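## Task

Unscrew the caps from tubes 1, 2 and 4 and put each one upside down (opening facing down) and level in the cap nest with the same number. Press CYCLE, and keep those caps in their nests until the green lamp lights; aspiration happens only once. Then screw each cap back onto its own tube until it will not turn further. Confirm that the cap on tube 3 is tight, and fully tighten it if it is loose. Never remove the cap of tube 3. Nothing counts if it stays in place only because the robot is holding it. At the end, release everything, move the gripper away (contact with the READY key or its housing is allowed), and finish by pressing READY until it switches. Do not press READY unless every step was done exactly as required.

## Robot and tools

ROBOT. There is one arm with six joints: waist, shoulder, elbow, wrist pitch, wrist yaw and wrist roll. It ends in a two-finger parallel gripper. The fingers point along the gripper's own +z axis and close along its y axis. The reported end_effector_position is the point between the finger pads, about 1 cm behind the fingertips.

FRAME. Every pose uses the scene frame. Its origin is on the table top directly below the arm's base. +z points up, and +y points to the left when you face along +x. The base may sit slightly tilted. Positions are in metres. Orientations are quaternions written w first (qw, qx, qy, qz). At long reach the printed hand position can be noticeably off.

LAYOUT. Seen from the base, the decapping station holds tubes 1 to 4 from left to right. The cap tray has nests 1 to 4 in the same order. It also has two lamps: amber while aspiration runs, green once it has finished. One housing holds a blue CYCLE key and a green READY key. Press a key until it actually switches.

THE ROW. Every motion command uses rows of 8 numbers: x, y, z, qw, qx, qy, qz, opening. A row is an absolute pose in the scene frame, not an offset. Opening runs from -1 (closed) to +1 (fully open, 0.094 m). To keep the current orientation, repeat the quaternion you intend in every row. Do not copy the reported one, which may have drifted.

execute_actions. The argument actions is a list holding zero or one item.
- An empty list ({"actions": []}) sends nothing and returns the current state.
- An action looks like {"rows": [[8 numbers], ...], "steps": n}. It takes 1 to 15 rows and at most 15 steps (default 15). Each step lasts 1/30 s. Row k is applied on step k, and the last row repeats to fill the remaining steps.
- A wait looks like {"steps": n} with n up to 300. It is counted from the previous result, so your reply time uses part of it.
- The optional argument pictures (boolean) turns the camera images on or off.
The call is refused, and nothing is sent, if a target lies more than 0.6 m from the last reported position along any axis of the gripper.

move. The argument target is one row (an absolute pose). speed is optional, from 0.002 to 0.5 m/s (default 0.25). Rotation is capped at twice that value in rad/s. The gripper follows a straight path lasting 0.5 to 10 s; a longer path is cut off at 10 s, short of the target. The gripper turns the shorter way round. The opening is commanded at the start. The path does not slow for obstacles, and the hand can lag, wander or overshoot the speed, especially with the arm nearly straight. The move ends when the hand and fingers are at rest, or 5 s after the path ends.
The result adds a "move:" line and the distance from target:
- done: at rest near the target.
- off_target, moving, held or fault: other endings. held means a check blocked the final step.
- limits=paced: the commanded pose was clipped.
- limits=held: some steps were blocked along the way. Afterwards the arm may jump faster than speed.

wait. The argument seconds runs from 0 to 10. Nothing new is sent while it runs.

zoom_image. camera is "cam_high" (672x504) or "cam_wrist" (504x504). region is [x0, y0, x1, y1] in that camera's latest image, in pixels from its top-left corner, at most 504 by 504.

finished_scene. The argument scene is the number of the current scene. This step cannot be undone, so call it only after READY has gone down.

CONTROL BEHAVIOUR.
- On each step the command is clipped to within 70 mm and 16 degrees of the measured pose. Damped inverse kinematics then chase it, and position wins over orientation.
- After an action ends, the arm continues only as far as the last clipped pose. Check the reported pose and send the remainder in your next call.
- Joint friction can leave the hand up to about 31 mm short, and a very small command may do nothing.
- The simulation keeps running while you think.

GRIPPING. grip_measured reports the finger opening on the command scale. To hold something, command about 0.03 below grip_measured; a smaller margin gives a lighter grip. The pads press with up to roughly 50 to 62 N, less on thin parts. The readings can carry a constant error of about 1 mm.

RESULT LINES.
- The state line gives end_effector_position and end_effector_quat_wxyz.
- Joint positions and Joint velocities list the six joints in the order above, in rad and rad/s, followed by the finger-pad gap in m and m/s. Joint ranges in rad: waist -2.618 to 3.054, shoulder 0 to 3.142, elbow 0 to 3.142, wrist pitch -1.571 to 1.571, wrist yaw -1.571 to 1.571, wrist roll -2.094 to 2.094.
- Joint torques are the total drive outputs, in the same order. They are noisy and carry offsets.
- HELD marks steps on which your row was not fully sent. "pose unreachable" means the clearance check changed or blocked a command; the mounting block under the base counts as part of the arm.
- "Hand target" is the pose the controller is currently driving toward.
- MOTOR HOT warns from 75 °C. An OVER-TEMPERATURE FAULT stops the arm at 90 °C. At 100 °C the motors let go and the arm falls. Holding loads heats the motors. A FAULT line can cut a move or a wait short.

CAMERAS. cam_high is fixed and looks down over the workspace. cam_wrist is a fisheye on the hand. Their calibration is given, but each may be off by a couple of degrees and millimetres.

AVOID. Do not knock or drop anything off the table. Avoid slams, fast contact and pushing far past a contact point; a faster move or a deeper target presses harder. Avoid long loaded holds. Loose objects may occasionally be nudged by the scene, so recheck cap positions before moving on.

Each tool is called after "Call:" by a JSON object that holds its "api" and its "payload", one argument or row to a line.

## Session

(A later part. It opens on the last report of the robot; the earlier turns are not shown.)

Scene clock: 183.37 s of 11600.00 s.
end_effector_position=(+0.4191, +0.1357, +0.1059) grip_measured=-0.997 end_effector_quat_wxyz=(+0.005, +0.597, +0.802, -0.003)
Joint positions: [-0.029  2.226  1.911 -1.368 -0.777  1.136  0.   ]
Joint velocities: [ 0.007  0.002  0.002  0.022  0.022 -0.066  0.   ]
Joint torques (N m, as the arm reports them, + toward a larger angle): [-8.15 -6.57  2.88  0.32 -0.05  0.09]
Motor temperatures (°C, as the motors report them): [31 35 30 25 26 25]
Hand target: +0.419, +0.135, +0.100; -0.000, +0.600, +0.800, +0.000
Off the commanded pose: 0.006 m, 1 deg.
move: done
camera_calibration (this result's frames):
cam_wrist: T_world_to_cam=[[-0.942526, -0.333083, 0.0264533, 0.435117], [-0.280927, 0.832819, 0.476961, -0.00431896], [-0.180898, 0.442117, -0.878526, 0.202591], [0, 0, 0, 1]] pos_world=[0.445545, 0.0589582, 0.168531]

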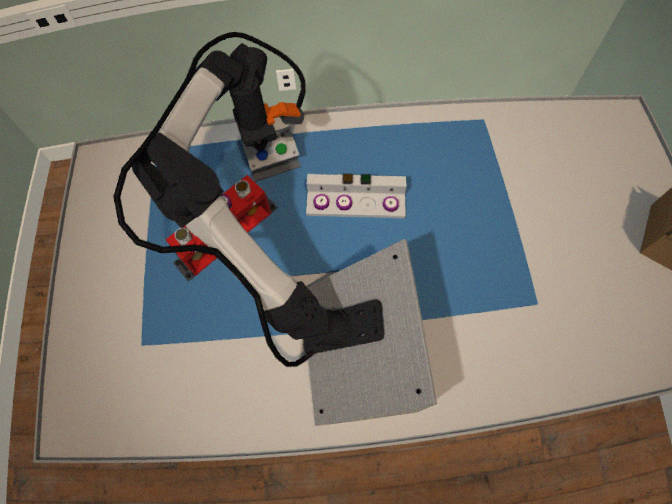

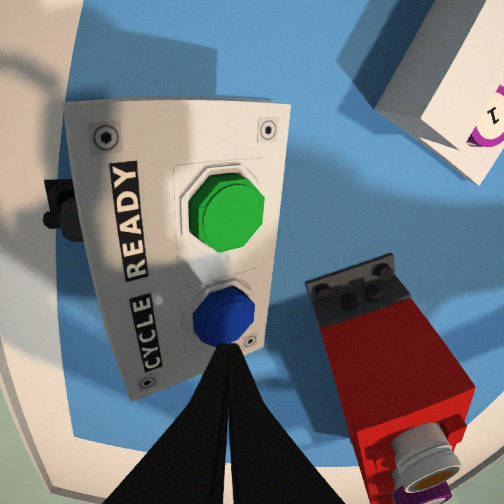

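Call:
{"api": "move", "payload": {
  "target": [0.4205,0.135,0.078,0,0.6,0.8,0,-1],
  "speed": 0.04
}}

Scene clock: 184.80 s of 11600.00 s.
end_effector_position=(+0.4170, +0.1328, +0.0864) grip_measured=-0.997 end_effector_quat_wxyz=(-0.001, +0.606, +0.795, -0.007)
Joint positions: [-0.001  2.226  1.848 -1.297 -0.778  1.186  0.   ]
Joint velocities: [ 0.002 -0.017 -0.017  0.022  0.022  0.007 -0.   ]
Joint torques (N m, as the arm reports them, + toward a larger angle): [-7.28 -6.93  2.48  0.63 -0.05  0.11]
Motor temperatures (°C, as the motors report them): [31 35 30 25 26 25]
Hand target: +0.420, +0.135, +0.078; -0.001, +0.600, +0.800, -0.000
Off the commanded pose: 0.009 m, 1 deg.
move: done
camera_calibration (this result's frames):
cam_wrist: T_world_to_cam=[[-0.94985, -0.310272, 0.038937, 0.431658], [-0.254415, 0.839175, 0.480685, -0.00543596], [-0.181818, 0.446673, -0.876028, 0.185932], [0, 0, 0, 1]] pos_world=[0.442433, 0.0554422, 0.148688]

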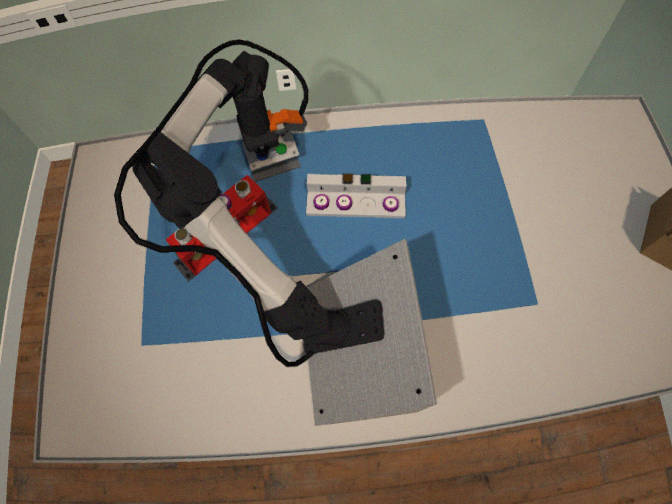

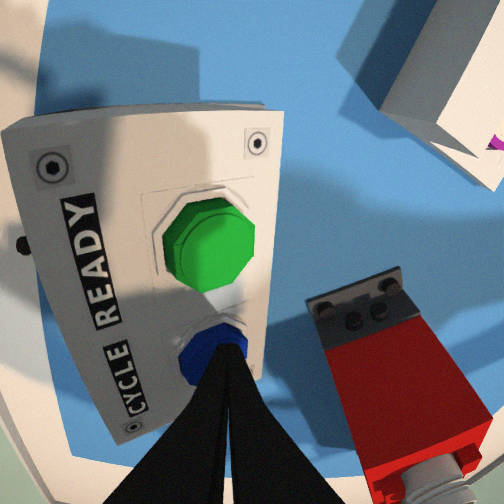

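Call:
{"api": "execute_actions", "payload": {
  "actions": [
    {"rows":[[0.4215,0.1355,0.0775,0,0.6,0.8,0,-1],[0.4225,0.136,0.077,0,0.6,0.8,0,-1],[0.4235,0.1365,0.0765,0,0.6,0.8,0,-1],[0.4245,0.137,0.076,0,0.6,0.8,0,-1],[0.4255,0.137,0.0755,0,0.6,0.8,0,-1],[0.4265,0.137,0.075,0,0.6,0.8,0,-1]],"steps":11}
  ]
}}

Scene clock: 186.23 s of 11600.00 s.
end_effector_position=(+0.4172, +0.1332, +0.0859) grip_measured=-0.997 end_effector_quat_wxyz=(-0.001, +0.611, +0.792, -0.007)
Joint positions: [ 0.     2.226  1.848 -1.296 -0.778  1.199  0.   ]
Joint velocities: [-0.002 -0.007 -0.007 -0.022 -0.007  0.022  0.001]
Joint torques (N m, as the arm reports them, + toward a larger angle): [-6.6  -5.61  4.82  0.62 -0.07  0.12]
Motor temperatures (°C, as the motors report them): [31 35 30 25 26 25]
Hand target: +0.426, +0.137, +0.075; -0.000, +0.600, +0.800, -0.000
Off the commanded pose: 0.015 m, 2 deg.
Steps of this call (steps 1 to 32: nothing new was sent; steps 33 to 43: all 11 steps of this action). Readings (end_effector_position):
33: (+0.4170, +0.1328, +0.0864)
34: (+0.4170, +0.1328, +0.0864)
36: (+0.4170, +0.1329, +0.0863)
40: (+0.4172, +0.1332, +0.0859)
43: the state above
camera_calibration (this result's frames):
cam_wrist: T_world_to_cam=[[-0.953269, -0.299607, 0.038905, 0.431965], [-0.24506, 0.8421, 0.48043, -0.00979032], [-0.176702, 0.448445, -0.87617, 0.183017], [0, 0, 0, 1]] pos_world=[0.441719, 0.055591, 0.148252]

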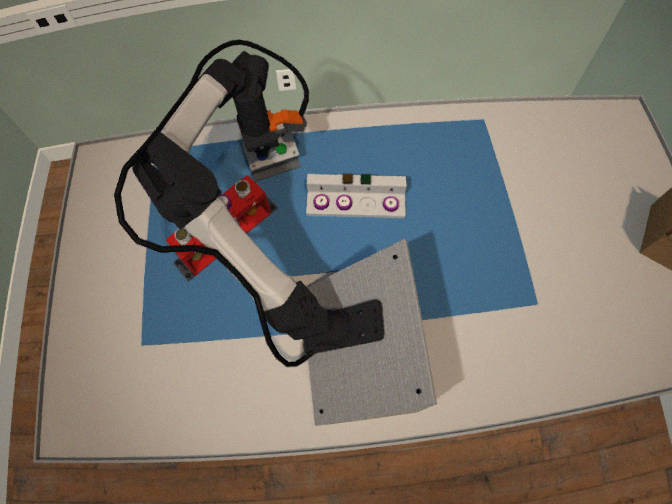

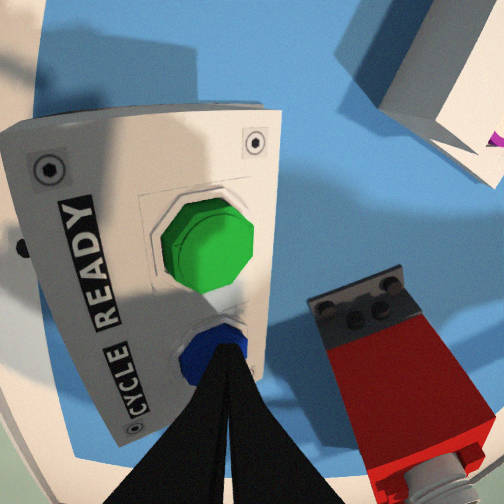

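Call:
{"api": "execute_actions", "payload": {
  "actions": [
    {"rows":[[0.4265,0.137,0.074,0,0.6,0.8,0,-1],[0.4265,0.137,0.073,0,0.6,0.8,0,-1],[0.4265,0.137,0.072,0,0.6,0.8,0,-1],[0.4265,0.137,0.071,0,0.6,0.8,0,-1],[0.4265,0.137,0.070,0,0.6,0.8,0,-1],[0.4265,0.137,0.069,0,0.6,0.8,0,-1]],"steps":11}
  ]
}}

Scene clock: 187.67 s of 11600.00 s.
end_effector_position=(+0.4182, +0.1336, +0.0843) grip_measured=-0.998 end_effector_quat_wxyz=(+0.002, +0.612, +0.791, -0.009)
Joint positions: [ 0.006  2.226  1.848 -1.288 -0.772  1.212  0.   ]
Joint velocities: [ 0.002 -0.022  0.007 -0.066  0.022 -0.051  0.   ]
Joint torques (N m, as the arm reports them, + toward a larger angle): [-6.3  -5.82  3.43  0.83 -0.15  0.1 ]
Motor temperatures (°C, as the motors report them): [31 35 30 25 26 25]
Hand target: +0.426, +0.137, +0.070; -0.001, +0.600, +0.800, -0.000
Off the commanded pose: 0.018 m, 2 deg.
Steps of this call (steps 1 to 32: nothing new was sent; steps 33 to 43: all 11 steps of this action). Readings (end_effector_position):
33: (+0.4172, +0.1332, +0.0859)
34: (+0.4173, +0.1332, +0.0859)
36: (+0.4176, +0.1334, +0.0855)
40: (+0.4181, +0.1336, +0.0844)
43: the state above
camera_calibration (this result's frames):
cam_wrist: T_world_to_cam=[[-0.954246, -0.296376, 0.0396991, 0.432965], [-0.243061, 0.846122, 0.474341, -0.00993849], [-0.174174, 0.442988, -0.879446, 0.181582], [0, 0, 0, 1]] pos_world=[0.442366, 0.0562913, 0.147217]

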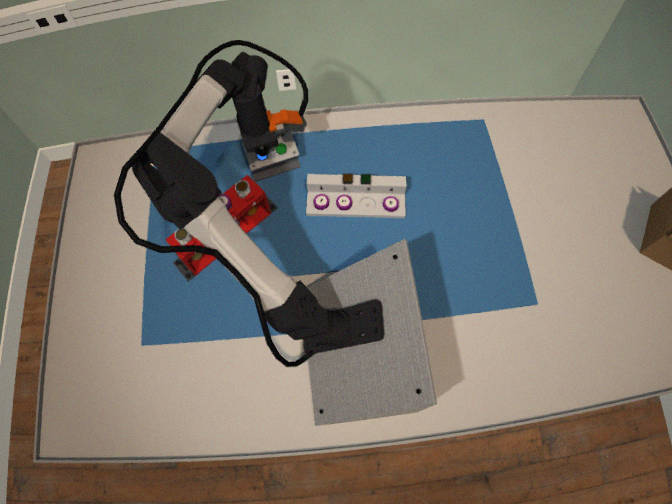

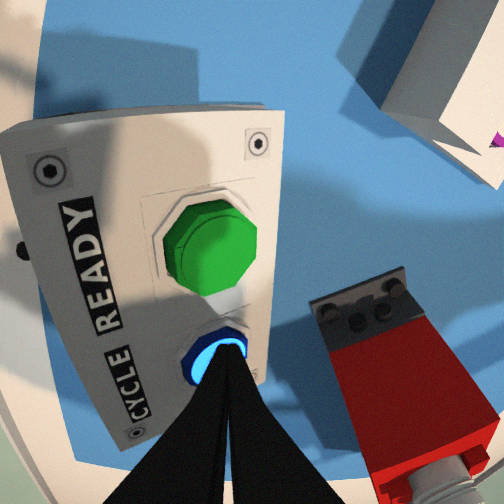

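Call:
{"api": "move", "payload": {
  "target": [0.412,0.134,0.125,0,0.5,0.866,0,-1],
  "speed": 0.15
}}

Call:
{"api": "move", "payload": {
  "target": [0.312,0.02,0.11,0,0.078,0.997,0,-0.12],
  "speed": 0.3
}}

Call:
{"api": "move", "payload": {
  "target": [0.315,0.0115,0.058,0,0.078,0.997,0,-0.12],
  "speed": 0.08
}}

Scene clock: 190.33 s of 11600.00 s.
end_effector_position=(+0.4109, +0.1293, +0.1166) grip_measured=-0.998 end_effector_quat_wxyz=(-0.004, +0.505, +0.863, -0.007)
Joint positions: [-0.06   2.226  1.92  -1.43  -0.771  0.857  0.   ]
Joint velocities: [ 0.002 -0.007  0.002 -0.066 -0.022  0.037 -0.   ]
Joint torques (N m, as the arm reports them, + toward a larger angle): [-9.42 -7.54  5.32 -0.02 -0.05 -0.03]
Motor temperatures (°C, as the motors report them): [31 35 30 25 26 25]
Hand target: +0.411, +0.134, +0.125; +0.001, +0.500, +0.866, -0.000
Off the commanded pose: 0.010 m, 1 deg.
move: done
camera_calibration (this result's frames):
cam_wrist: T_world_to_cam=[[-0.846397, -0.530868, 0.0423272, 0.409157], [-0.446731, 0.751018, 0.486214, 0.0712504], [-0.289904, 0.392621, -0.872814, 0.263859], [0, 0, 0, 1]] pos_world=[0.454633, 0.0601015, 0.178339]

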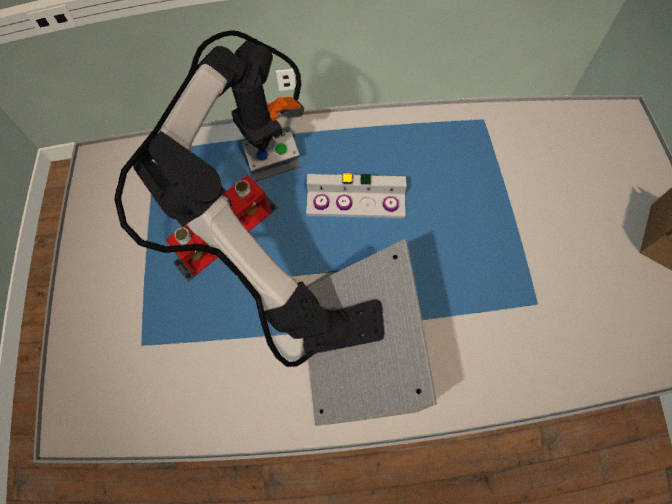

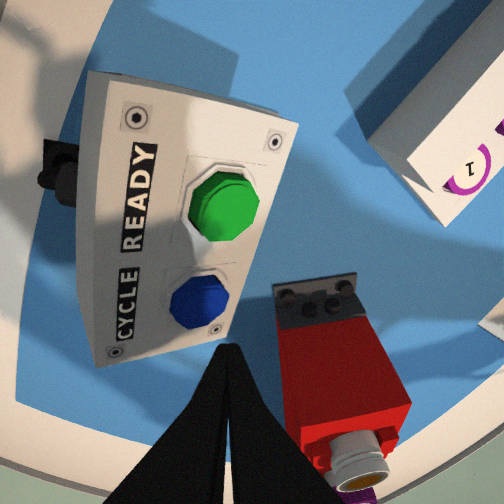

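Scene clock: 192.53 s of 11600.00 s.
end_effector_position=(+0.3135, +0.0218, +0.1073) grip_measured=-0.122 end_effector_quat_wxyz=(-0.007, +0.086, +0.996, +0.005)
Joint positions: [-0.306  2.094  1.337 -1.21  -0.72  -0.36   0.041]
Joint velocities: [-0.012  0.017 -0.012  0.037 -0.037 -0.007 -0.   ]
Joint torques (N m, as the arm reports them, + toward a larger angle): [-7.61 -6.04  3.21  0.36 -0.01 -0.03]
Motor temperatures (°C, as the motors report them): [31 36 30 25 26 25]
Hand target: +0.313, +0.019, +0.110; +0.000, +0.078, +0.997, -0.001
Off the commanded pose: 0.004 m, 1 deg.
move: done
camera_calibration (this result's frames):
cam_wrist: T_world_to_cam=[[-0.123105, -0.992237, 0.0176544, 0.0560204], [-0.858353, 0.115389, 0.499915, 0.254365], [-0.498071, 0.0463884, -0.865895, 0.34181], [0, 0, 0, 1]] pos_world=[0.395477, 0.0103784, 0.167822]

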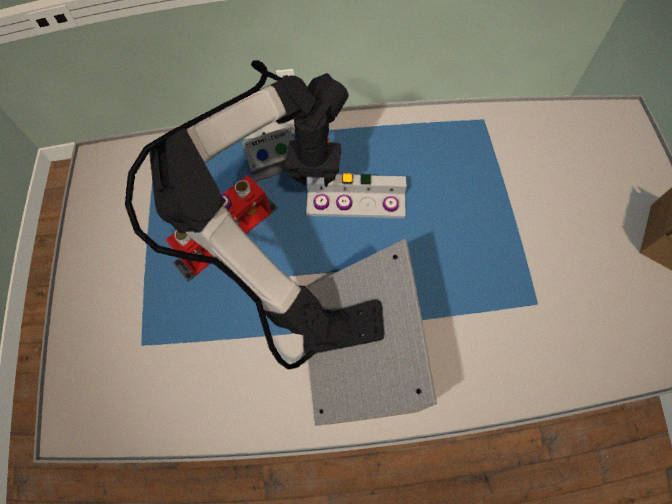

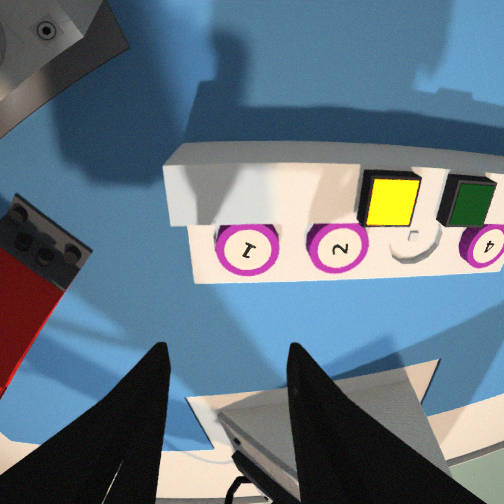

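Scene clock: 193.70 s of 11600.00 s.
end_effector_position=(+0.3171, +0.0119, +0.0638) grip_measured=-0.122 end_effector_quat_wxyz=(+0.002, +0.073, +0.997, -0.005)
Joint positions: [-0.232  2.114  1.214 -0.972 -0.734 -0.27   0.041]
Joint velocities: [ 0.012 -0.022 -0.007 -0.037 -0.022  0.007 -0.001]
Joint torques (N m, as the arm reports them, + toward a larger angle): [-6.2  -4.58  2.98  0.41 -0.13  0.13]
Motor temperatures (°C, as the motors report them): [31 36 30 25 26 25]
Hand target: +0.315, +0.012, +0.058; -0.000, +0.078, +0.997, +0.000
Off the commanded pose: 0.006 m, 1 deg.
move: done
camera_calibration (this result's frames):
cam_wrist: T_world_to_cam=[[-0.0983969, -0.99445, 0.0372408, 0.0383237], [-0.86931, 0.104109, 0.483179, 0.285019], [-0.484374, 0.0151695, -0.874729, 0.303015], [0, 0, 0, 1]] pos_world=[0.398313, 0.00384131, 0.125914]

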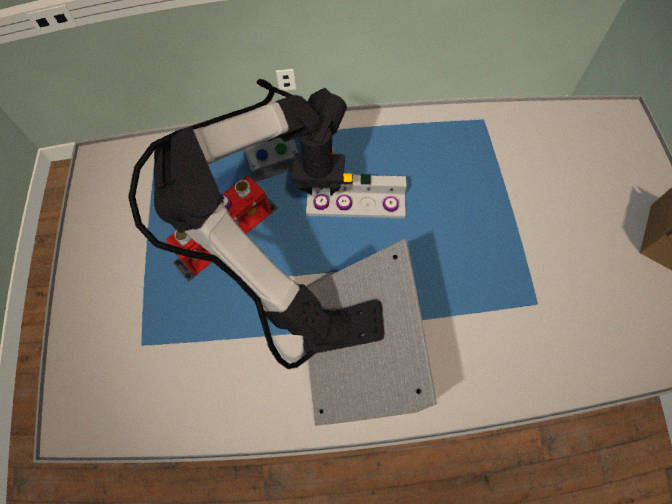

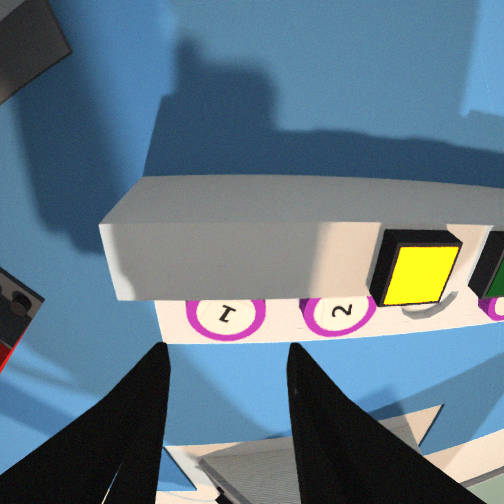

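Call:
{"api": "wait", "payload": {
  "seconds": 3
}}

Scene clock: 197.13 s of 11600.00 s.
end_effector_position=(+0.3175, +0.0118, +0.0638) grip_measured=-0.122 end_effector_quat_wxyz=(+0.003, +0.073, +0.997, -0.006)
Joint positions: [-0.232  2.114  1.214 -0.97  -0.734 -0.269  0.041]
Joint velocities: [-0.002  0.002  0.007 -0.022  0.007 -0.037 -0.001]
Joint torques (N m, as the arm reports them, + toward a larger angle): [-6.29 -4.58  2.96  0.42 -0.14  0.11]
Motor temperatures (°C, as the motors report them): [31 36 30 25 26 25]
Hand target: +0.316, +0.012, +0.058; -0.000, +0.078, +0.997, +0.000
Off the commanded pose: 0.006 m, 1 deg.
Steps of this call (steps 1 to 103: nothing new was sent). Readings (end_effector_position):
1: (+0.3172, +0.0118, +0.0638)
2: (+0.3172, +0.0118, +0.0638)
4: (+0.3173, +0.0118, +0.0638)
8: (+0.3175, +0.0118, +0.0638)
103: the state above
camera_calibration (this result's frames):
cam_wrist: T_world_to_cam=[[-0.0980558, -0.994478, 0.0374108, 0.038123], [-0.870174, 0.103919, 0.481662, 0.285794], [-0.482889, 0.0146758, -0.875558, 0.302824], [0, 0, 0, 1]] pos_world=[0.398659, 0.00376895, 0.126058]

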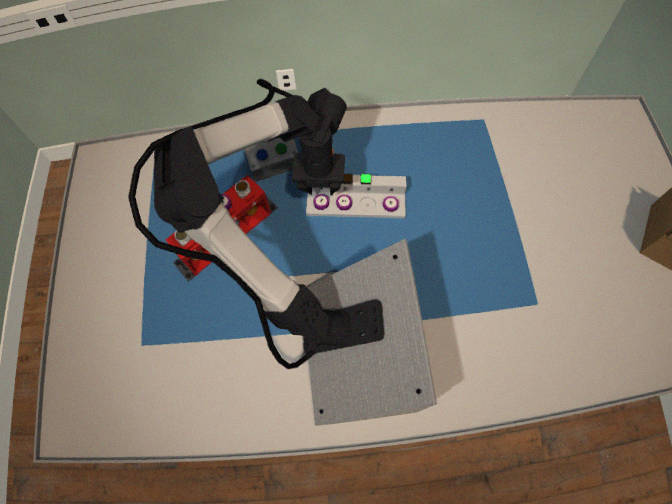

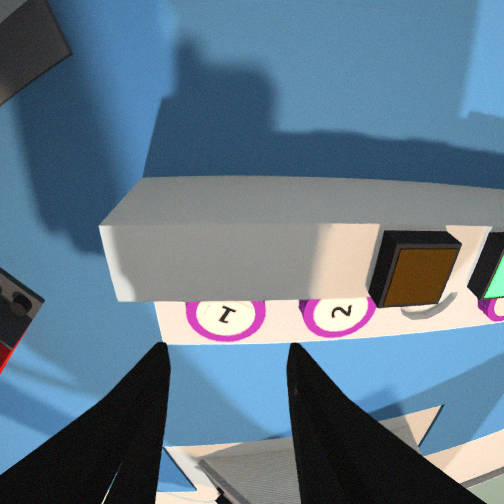

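Green.

Call:
{"api": "move", "payload": {
  "target": [0.315,0.012,0.024,0,0.078,0.997,0,-0.12],
  "speed": 0.05
}}

Scene clock: 199.13 s of 11600.00 s.
end_effector_position=(+0.3182, +0.0125, +0.0301) grip_measured=-0.122 end_effector_quat_wxyz=(+0.003, +0.073, +0.997, -0.006)
Joint positions: [-0.16   2.136  1.139 -0.806 -0.753 -0.174  0.041]
Joint velocities: [ 0.002  0.002 -0.002 -0.022 -0.081  0.022  0.   ]
Joint torques (N m, as the arm reports them, + toward a larger angle): [-6.2  -4.72  2.43  0.39 -0.12  0.09]
Motor temperatures (°C, as the motors report them): [31 36 30 25 26 25]
Hand target: +0.315, +0.012, +0.024; -0.000, +0.078, +0.997, +0.000
Off the commanded pose: 0.007 m, 1 deg.
move: done
camera_calibration (this result's frames):
cam_wrist: T_world_to_cam=[[-0.0976185, -0.994516, 0.0375256, 0.0400317], [-0.870759, 0.103608, 0.480671, 0.302758], [-0.481923, 0.0142466, -0.876098, 0.273313], [0, 0, 0, 1]] pos_world=[0.399252, 0.00455033, 0.0924195]

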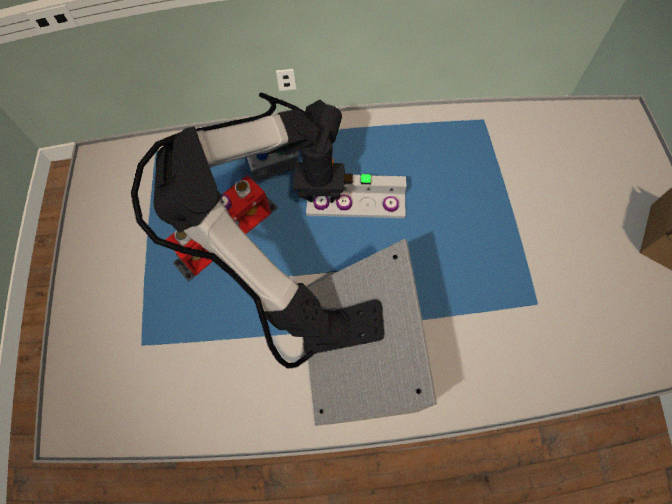

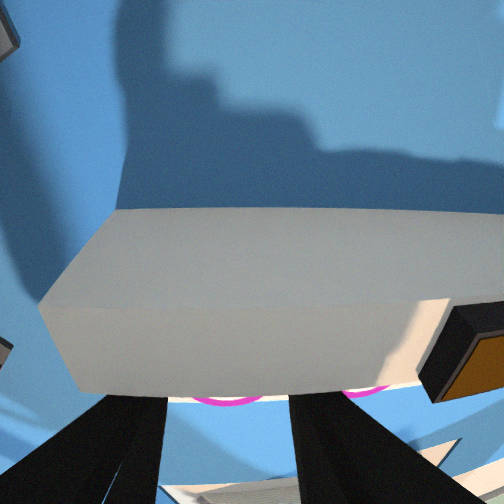

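Call:
{"api": "execute_actions", "payload": {
  "actions": [
    {"rows":[[0.316,0.012,0.026,0,0.078,0.997,0,-0.18],[0.316,0.012,0.027,0,0.078,0.997,0,-0.23],[0.316,0.012,0.027,0,0.078,0.997,0,-0.27],[0.316,0.012,0.027,0,0.078,0.997,0,-0.29],[0.316,0.012,0.027,0,0.078,0.997,0,-0.31],[0.316,0.012,0.027,0,0.078,0.997,0,-0.33],[0.316,0.012,0.027,0,0.078,0.997,0,-0.365]],"steps":11}
  ],
  "pictures": false
}}

Call:
{"api": "move", "payload": {
  "target": [0.314,0.014,0.08,0,0.078,0.997,0,-0.365],
  "speed": 0.1
}}

Call:
{"api": "move", "payload": {
  "target": [0.245,0.11,0.162,0,-0.259,0.966,0,-0.365],
  "speed": 0.35
}}

Call:
{"api": "move", "payload": {
  "target": [0.212,0.302,0.158,0,-0.848,0.530,0,-0.365],
  "speed": 0.5
}}

Scene clock: 201.00 s of 11600.00 s.
end_effector_position=(+0.3188, +0.0128, +0.0301) grip_measured=-0.342 end_effector_quat_wxyz=(+0.004, +0.073, +0.997, -0.005)
Joint positions: [-0.16   2.136  1.139 -0.804 -0.756 -0.173  0.031]
Joint velocities: [ 0.012 -0.002 -0.007 -0.051 -0.037  0.037  0.   ]
Joint torques (N m, as the arm reports them, + toward a larger angle): [-6.97 -4.82  3.24  0.22 -0.08  0.03]
Motor temperatures (°C, as the motors report them): [31 35 30 25 26 25]
Hand target: +0.316, +0.012, +0.027; +0.000, +0.078, +0.997, -0.000
Off the commanded pose: 0.004 m, 1 deg.
Steps of this call (steps 1 to 45: nothing new was sent; steps 46 to 56: all 11 steps of this action). Readings (end_effector_position):
46: (+0.3186, +0.0124, +0.0301)
47: (+0.3186, +0.0124, +0.0301)
49: (+0.3187, +0.0126, +0.0301)
53: (+0.3188, +0.0128, +0.0301)
56: the state above

Scene clock: 202.33 s of 11600.00 s.
end_effector_position=(+0.3111, +0.0135, +0.0732) grip_measured=-0.342 end_effector_quat_wxyz=(-0.004, +0.084, +0.996, +0.006)
Joint positions: [-0.26   2.112  1.229 -1.038 -0.742 -0.302  0.031]
Joint velocities: [ 0.002  0.012  0.012 -0.051 -0.022  0.022 -0.001]
Joint torques (N m, as the arm reports them, + toward a larger angle): [-7.5  -6.01  5.34  0.01  0.04 -0.03]
Motor temperatures (°C, as the motors report them): [32 36 30 25 26 25]
Hand target: +0.313, +0.014, +0.080; +0.001, +0.078, +0.997, -0.001
Off the commanded pose: 0.007 m, 1 deg.
move: done
camera_calibration (this result's frames):
cam_wrist: T_world_to_cam=[[-0.118778, -0.992809, 0.0149284, 0.0469595], [-0.862594, 0.110622, 0.493654, 0.272212], [-0.491755, 0.045758, -0.86953, 0.30977], [0, 0, 0, 1]] pos_world=[0.392718, 0.00233458, 0.134275]

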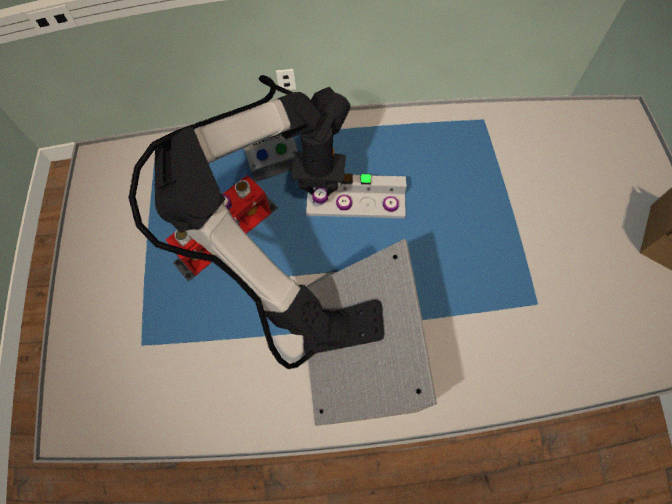

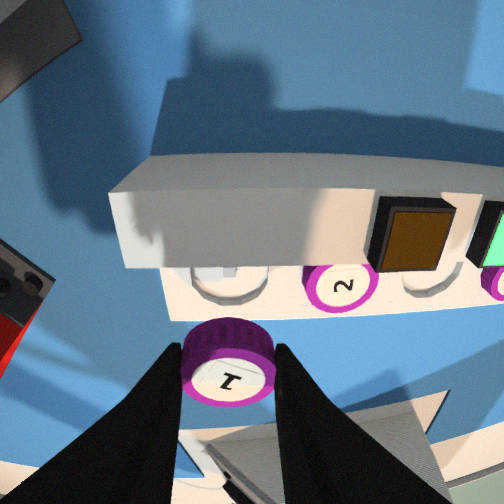

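Scene clock: 203.97 s of 11600.00 s.
end_effector_position=(+0.2441, +0.1108, +0.1559) grip_measured=-0.342 end_effector_quat_wxyz=(-0.001, -0.255, +0.967, +0.006)
Joint positions: [-0.307  1.688  1.209 -1.48  -0.725 -1.043  0.031]
Joint velocities: [ 0.002 -0.022  0.002 -0.066 -0.051 -0.051 -0.   ]
Joint torques (N m, as the arm reports them, + toward a larger angle): [-5.85 -2.83  5.57 -0.01  0.   -0.06]
Motor temperatures (°C, as the motors report them): [32 36 30 25 26 25]
Hand target: +0.244, +0.111, +0.162; -0.000, -0.259, +0.966, -0.000
Off the commanded pose: 0.006 m, 1 deg.
move: done
camera_calibration (this result's frames):
cam_wrist: T_world_to_cam=[[0.534647, -0.844965, 0.0136777, -0.0413211], [-0.742161, -0.461735, 0.485796, 0.19801], [-0.404165, -0.26988, -0.873965, 0.358561], [0, 0, 0, 1]] pos_world=[0.313966, 0.153282, 0.217742]

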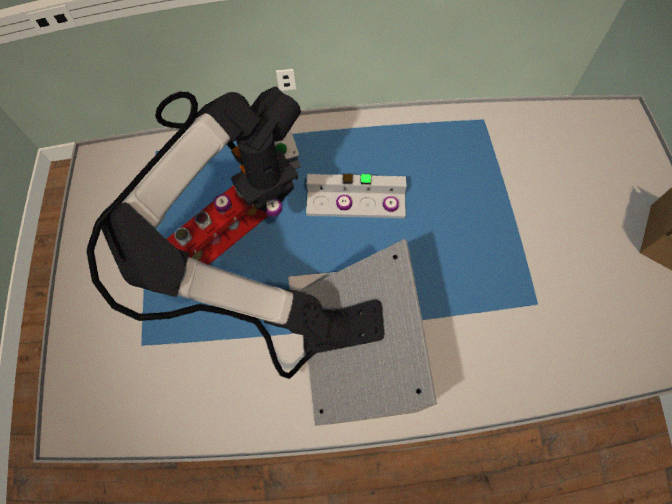

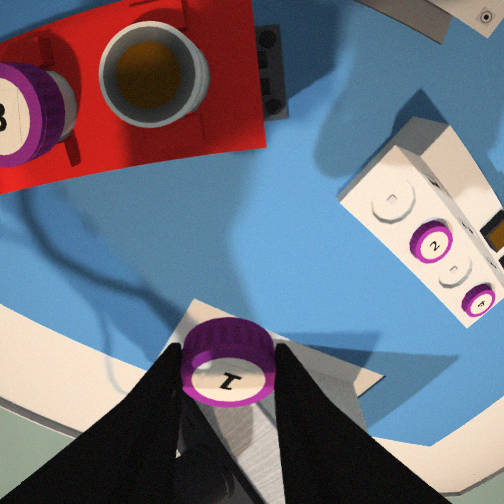

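Scene clock: 206.07 s of 11600.00 s.
end_effector_position=(+0.2132, +0.2976, +0.1545) grip_measured=-0.342 end_effector_quat_wxyz=(+0.002, +0.840, -0.543, -0.004)
Joint positions: [ 0.225  1.398  1.486 -1.534 -0.787 -1.789  0.031]
Joint velocities: [-0.007 -0.007 -0.002  0.007 -0.051 -0.051  0.001]
Joint torques (N m, as the arm reports them, + toward a larger angle): [-2.97 -4.17  5.05  0.02 -0.1  -0.03]
Motor temperatures (°C, as the motors report them): [31 35 30 25 26 25]
Hand target: +0.211, +0.303, +0.158; -0.002, +0.848, -0.530, -0.001
Off the commanded pose: 0.006 m, 2 deg.
move: done
camera_calibration (this result's frames):
cam_wrist: T_world_to_cam=[[0.891151, 0.4533, 0.019199, -0.330163], [0.38874, -0.784681, 0.482864, 0.117525], [0.233947, -0.422841, -0.875485, 0.305048], [0, 0, 0, 1]] pos_world=[0.177173, 0.370869, 0.216656]

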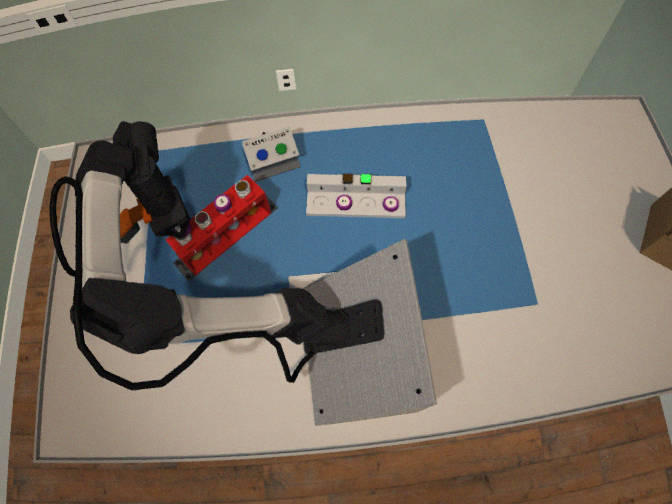

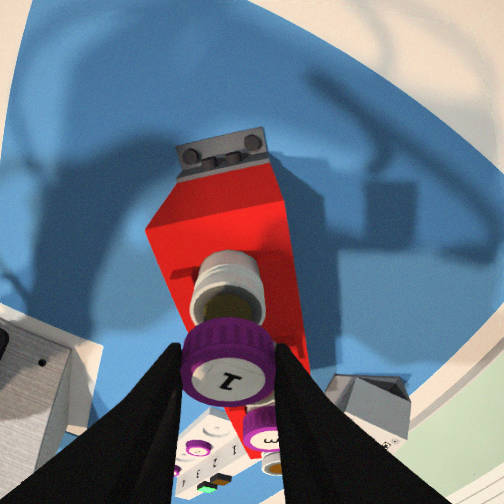

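Call:
{"api": "move", "payload": {
  "target": [0.208,0.302,0.146,0,-0.899,0.438,0,-0.385],
  "speed": 0.1
}}

Scene clock: 208.57 s of 11600.00 s.
end_effector_position=(+0.2099, +0.3023, +0.1470) grip_measured=-0.342 end_effector_quat_wxyz=(-0.000, +0.892, -0.452, -0.006)
Joint positions: [ 0.263  1.379  1.459 -1.489 -0.787 -1.947  0.031]
Joint velocities: [ 0.007 -0.007  0.002 -0.037  0.037 -0.095 -0.   ]
Joint torques (N m, as the arm reports them, + toward a larger angle): [-2.78 -4.91  2.86  0.27 -0.02 -0.05]
Motor temperatures (°C, as the motors report them): [31 35 30 25 26 25]
Hand target: +0.208, +0.302, +0.146; +0.000, +0.899, -0.438, -0.000
Off the commanded pose: 0.002 m, 2 deg.
move: done
camera_calibration (this result's frames):
cam_wrist: T_world_to_cam=[[0.776509, 0.629717, 0.0221239, -0.358915], [0.545325, -0.689207, 0.477089, 0.065178], [0.315679, -0.3584, -0.878576, 0.265034], [0, 0, 0, 1]] pos_world=[0.159492, 0.365924, 0.209698]

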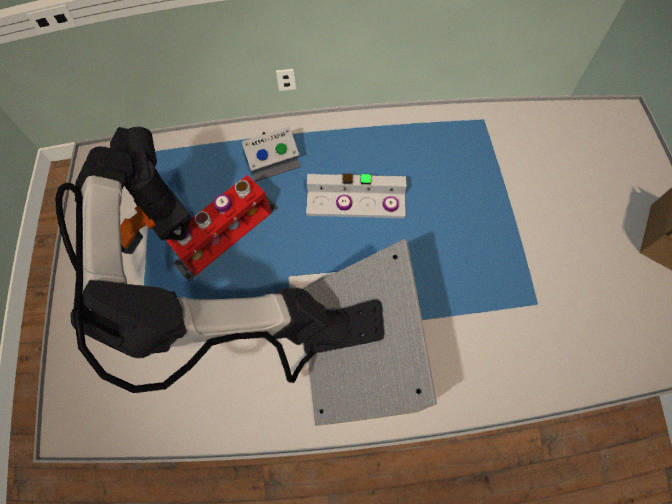

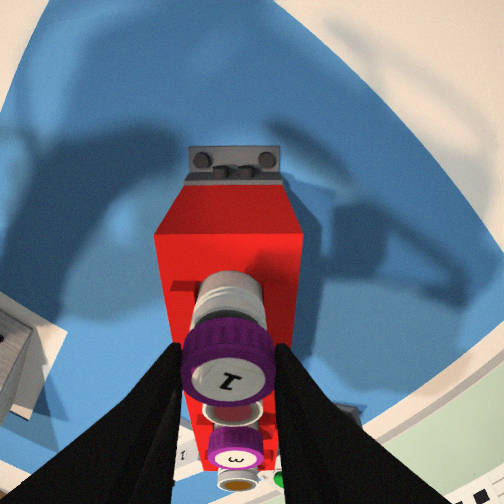

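Call:
{"api": "execute_actions", "payload": {
  "actions": [
    {"rows":[[0.208,0.3015,0.145,0,-0.899,0.438,0,-0.385],[0.208,0.301,0.144,0,-0.899,0.438,0,-0.385],[0.208,0.301,0.143,0,-0.899,0.438,0,-0.385],[0.208,0.301,0.142,0,-0.899,0.438,0,-0.385],[0.208,0.301,0.141,0,-0.899,0.438,0,-0.385],[0.208,0.301,0.140,0,-0.899,0.438,0,-0.385],[0.208,0.301,0.139,0,-0.899,0.438,0,-0.385],[0.208,0.301,0.138,0,-0.899,0.438,0,-0.385],[0.208,0.301,0.137,0,-0.899,0.438,0,-0.385],[0.208,0.301,0.136,0,-0.899,0.438,0,-0.385],[0.208,0.301,0.135,0,-0.899,0.438,0,-0.385],[0.208,0.301,0.134,0,-0.899,0.438,0,-0.385],[0.208,0.301,0.133,0,-0.899,0.438,0,-0.385]],"steps":15}
  ],
  "pictures": false
}}

Scene clock: 210.77 s of 11600.00 s.
end_effector_position=(+0.2079, +0.3013, +0.1410) grip_measured=-0.342 end_effector_quat_wxyz=(-0.000, +0.897, -0.442, +0.002)
Joint positions: [ 0.287  1.35   1.417 -1.436 -0.772 -1.925  0.031]
Joint velocities: [ 0.012 -0.066 -0.017  0.051  0.022 -0.007 -0.001]
Joint torques (N m, as the arm reports them, + toward a larger angle): [-1.49 -3.66  2.05  0.45 -0.13  0.07]
Motor temperatures (°C, as the motors report them): [31 35 30 25 26 25]
Hand target: +0.208, +0.301, +0.133; +0.000, +0.899, -0.438, -0.001
Off the commanded pose: 0.008 m, 1 deg.
Steps of this call (steps 1 to 51: nothing new was sent; steps 52 to 66: all 15 steps of this action). Readings (end_effector_position):
52: (+0.2102, +0.3024, +0.1470)
53: (+0.2104, +0.3022, +0.1468)
55: (+0.2096, +0.3015, +0.1452)
59: (+0.2081, +0.3012, +0.1415)
66: the state above

Stuck on rim; ease and shift +x.

Call:
{"api": "execute_actions", "payload": {
  "actions": [
    {"rows":[[0.209,0.301,0.136,0,-0.899,0.438,0,-0.385],[0.210,0.301,0.138,0,-0.899,0.438,0,-0.385],[0.211,0.301,0.139,0,-0.899,0.438,0,-0.385],[0.212,0.301,0.139,0,-0.899,0.438,0,-0.385],[0.213,0.301,0.139,0,-0.899,0.438,0,-0.385]],"steps":12}
  ]
}}

Scene clock: 212.13 s of 11600.00 s.
end_effector_position=(+0.2079, +0.3013, +0.1411) grip_measured=-0.342 end_effector_quat_wxyz=(-0.001, +0.898, -0.439, +0.003)
Joint positions: [ 0.288  1.347  1.416 -1.433 -0.77  -1.927  0.031]
Joint velocities: [ 0.002 -0.007  0.002 -0.007 -0.022 -0.066 -0.   ]
Joint torques (N m, as the arm reports them, + toward a larger angle): [-3.48 -2.08  4.69  0.16 -0.1  -0.08]
Motor temperatures (°C, as the motors report them): [31 35 30 25 26 25]
Hand target: +0.213, +0.301, +0.139; -0.000, +0.899, -0.438, +0.000
Off the commanded pose: 0.005 m, 0 deg.
Steps of this call (steps 1 to 29: nothing new was sent; steps 30 to 41: all 12 steps of this action). Readings (end_effector_position):
30: (+0.2078, +0.3014, +0.1409)
31: (+0.2078, +0.3014, +0.1409)
33: (+0.2079, +0.3014, +0.1410)
37: (+0.2079, +0.3013, +0.1411)
41: the state above
camera_calibration (this result's frames):
cam_wrist: T_world_to_cam=[[0.758242, 0.651263, 0.030431, -0.360531], [0.555862, -0.670153, 0.491845, 0.0584316], [0.340714, -0.356022, -0.870151, 0.25294], [0, 0, 0, 1]] pos_world=[0.15471, 0.364011, 0.202328]

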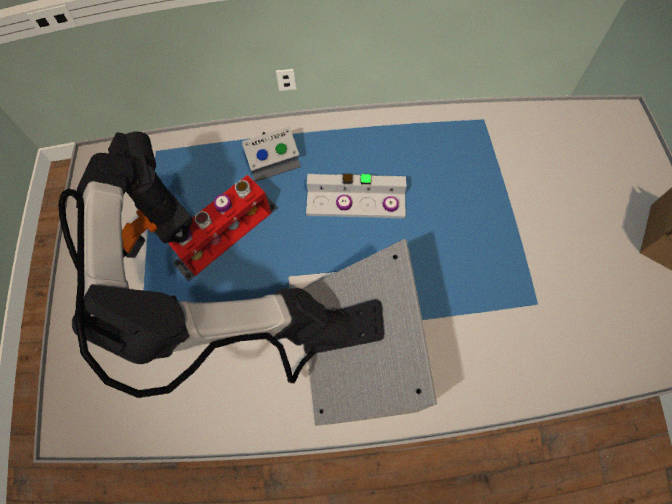

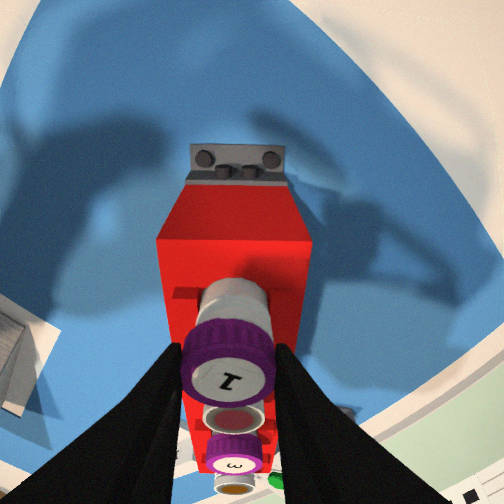

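Call:
{"api": "execute_actions", "payload": {
  "actions": [
    {"rows":[[0.213,0.301,0.140,0,-0.899,0.438,0,-0.385],[0.213,0.301,0.141,0,-0.899,0.438,0,-0.385],[0.213,0.301,0.142,0,-0.899,0.438,0,-0.385],[0.213,0.301,0.143,0,-0.899,0.438,0,-0.385]],"steps":10}
  ],
  "pictures": false
}}

Scene clock: 213.27 s of 11600.00 s.
end_effector_position=(+0.2108, +0.3009, +0.1414) grip_measured=-0.342 end_effector_quat_wxyz=(-0.000, +0.900, -0.435, +0.003)
Joint positions: [ 0.283  1.359  1.425 -1.436 -0.77  -1.943  0.031]
Joint velocities: [ 0.002  0.007  0.007 -0.081 -0.051  0.022  0.001]
Joint torques (N m, as the arm reports them, + toward a larger angle): [-4.3  -2.73  5.14 -0.06 -0.13 -0.04]
Motor temperatures (°C, as the motors report them): [31 35 30 25 26 25]
Hand target: +0.213, +0.301, +0.143; -0.000, +0.899, -0.438, +0.000
Off the commanded pose: 0.003 m, 1 deg.
Steps of this call (steps 1 to 24: nothing new was sent; steps 25 to 34: all 10 steps of this action). Readings (end_effector_position):
25: (+0.2079, +0.3013, +0.1411)
26: (+0.2081, +0.3014, +0.1414)
28: (+0.2090, +0.3016, +0.1415)
32: (+0.2109, +0.3009, +0.1414)
34: the state above

Call:
{"api": "execute_actions", "payload": {
  "actions": [
    {"rows":[[0.212,0.301,0.142,0,-0.899,0.438,0,-0.385],[0.2115,0.301,0.141,0,-0.899,0.438,0,-0.385],[0.211,0.301,0.140,0,-0.899,0.438,0,-0.385],[0.2105,0.301,0.139,0,-0.899,0.438,0,-0.385],[0.2105,0.301,0.138,0,-0.899,0.438,0,-0.385],[0.2105,0.301,0.137,0,-0.899,0.438,0,-0.385],[0.2105,0.301,0.136,0,-0.899,0.438,0,-0.385],[0.2105,0.301,0.135,0,-0.899,0.438,0,-0.385],[0.2105,0.301,0.134,0,-0.899,0.438,0,-0.385]],"steps":14}
  ],
  "pictures": false
}}

Scene clock: 214.83 s of 11600.00 s.
end_effector_position=(+0.2113, +0.3020, +0.1406) grip_measured=-0.342 end_effector_quat_wxyz=(-0.001, +0.899, -0.438, +0.004)
Joint positions: [ 0.288  1.359  1.425 -1.429 -0.77  -1.928  0.031]
Joint velocities: [-0.002  0.002  0.012 -0.037  0.022 -0.022  0.001]
Joint torques (N m, as the arm reports them, + toward a larger angle): [-1.98 -3.99  2.07  0.43 -0.08  0.12]
Motor temperatures (°C, as the motors report them): [31 35 30 25 26 25]
Hand target: +0.210, +0.301, +0.134; +0.000, +0.899, -0.438, -0.000
Off the commanded pose: 0.007 m, 0 deg.
Steps of this call (steps 1 to 33: nothing new was sent; steps 34 to 47: all 14 steps of this action). Readings (end_effector_position):
34: (+0.2108, +0.3009, +0.1414)
35: (+0.2108, +0.3009, +0.1414)
37: (+0.2108, +0.3009, +0.1414)
41: (+0.2109, +0.3013, +0.1411)
47: the state above

Call:
{"api": "execute_actions", "payload": {
  "actions": [
    {"rows":[[0.210,0.3005,0.135,0,-0.899,0.438,0,-0.385],[0.2095,0.300,0.136,0,-0.899,0.438,0,-0.385],[0.209,0.2995,0.136,0,-0.899,0.438,0,-0.385],[0.2085,0.299,0.136,0,-0.899,0.438,0,-0.385]],"steps":10}
  ]
}}

Scene clock: 217.50 s of 11600.00 s.
end_effector_position=(+0.2112, +0.3020, +0.1406) grip_measured=-0.342 end_effector_quat_wxyz=(-0.002, +0.899, -0.438, +0.005)
Joint positions: [ 0.288  1.356  1.422 -1.425 -0.77  -1.925  0.031]
Joint velocities: [ 0.007  0.007 -0.002 -0.051 -0.022 -0.066  0.   ]
Joint torques (N m, as the arm reports them, + toward a larger angle): [-2.9  -4.08  1.96  0.26 -0.12  0.01]
Motor temperatures (°C, as the motors report them): [31 35 30 25 26 25]
Hand target: +0.209, +0.299, +0.136; +0.000, +0.899, -0.438, -0.000
Off the commanded pose: 0.006 m, 1 deg.
Steps of this call (steps 1 to 70: nothing new was sent; steps 71 to 80: all 10 steps of this action). Readings (end_effector_position):
71: (+0.2113, +0.3020, +0.1406)
72: (+0.2113, +0.3020, +0.1406)
74: (+0.2113, +0.3019, +0.1405)
78: (+0.2112, +0.3020, +0.1406)
80: the state above
camera_calibration (this result's frames):
cam_wrist: T_world_to_cam=[[0.756769, 0.652811, 0.0337335, -0.364019], [0.5556, -0.669551, 0.492961, 0.057008], [0.344397, -0.354315, -0.869397, 0.250226], [0, 0, 0, 1]] pos_world=[0.157628, 0.364464, 0.201722]

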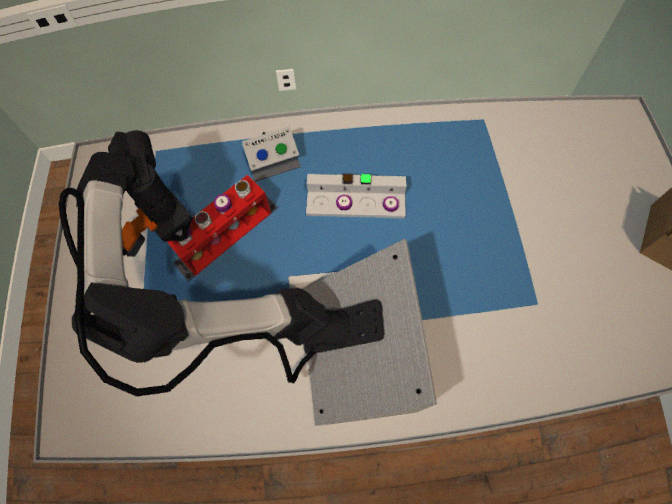

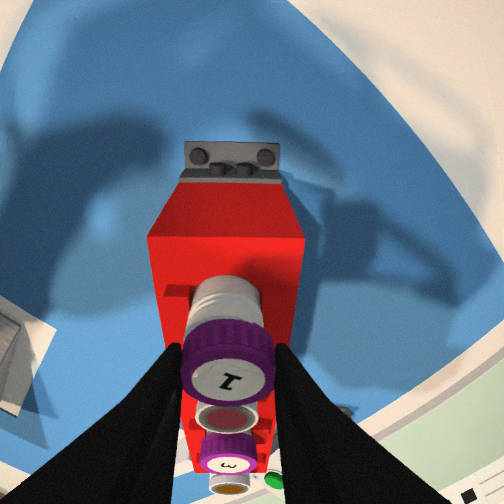

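Call:
{"api": "execute_actions", "payload": {
  "actions": [
    {"rows":[[0.208,0.299,0.137,0,-0.899,0.438,0,-0.385],[0.2075,0.2985,0.138,0,-0.899,0.438,0,-0.385],[0.207,0.298,0.139,0,-0.899,0.438,0,-0.385],[0.2065,0.298,0.139,0,-0.899,0.438,0,-0.385]],"steps":10}
  ],
  "pictures": false
}}

Scene clock: 219.43 s of 11600.00 s.
end_effector_position=(+0.2113, +0.3020, +0.1407) grip_measured=-0.342 end_effector_quat_wxyz=(-0.002, +0.900, -0.436, +0.005)
Joint positions: [ 0.288  1.356  1.422 -1.425 -0.771 -1.93   0.031]
Joint velocities: [-0.017 -0.012  0.007 -0.007 -0.022  0.051 -0.001]
Joint torques (N m, as the arm reports them, + toward a larger angle): [-3.71 -4.49  2.19  0.09 -0.12 -0.05]
Motor temperatures (°C, as the motors report them): [31 35 30 25 26 25]
Hand target: +0.207, +0.298, +0.139; -0.000, +0.899, -0.438, -0.000
Off the commanded pose: 0.006 m, 1 deg.
Steps of this call (steps 1 to 48: nothing new was sent; steps 49 to 58: all 10 steps of this action). Readings (end_effector_position):
49: (+0.2112, +0.3020, +0.1406)
50: (+0.2112, +0.3020, +0.1406)
52: (+0.2113, +0.3020, +0.1407)
56: (+0.2113, +0.3020, +0.1407)
58: the state above


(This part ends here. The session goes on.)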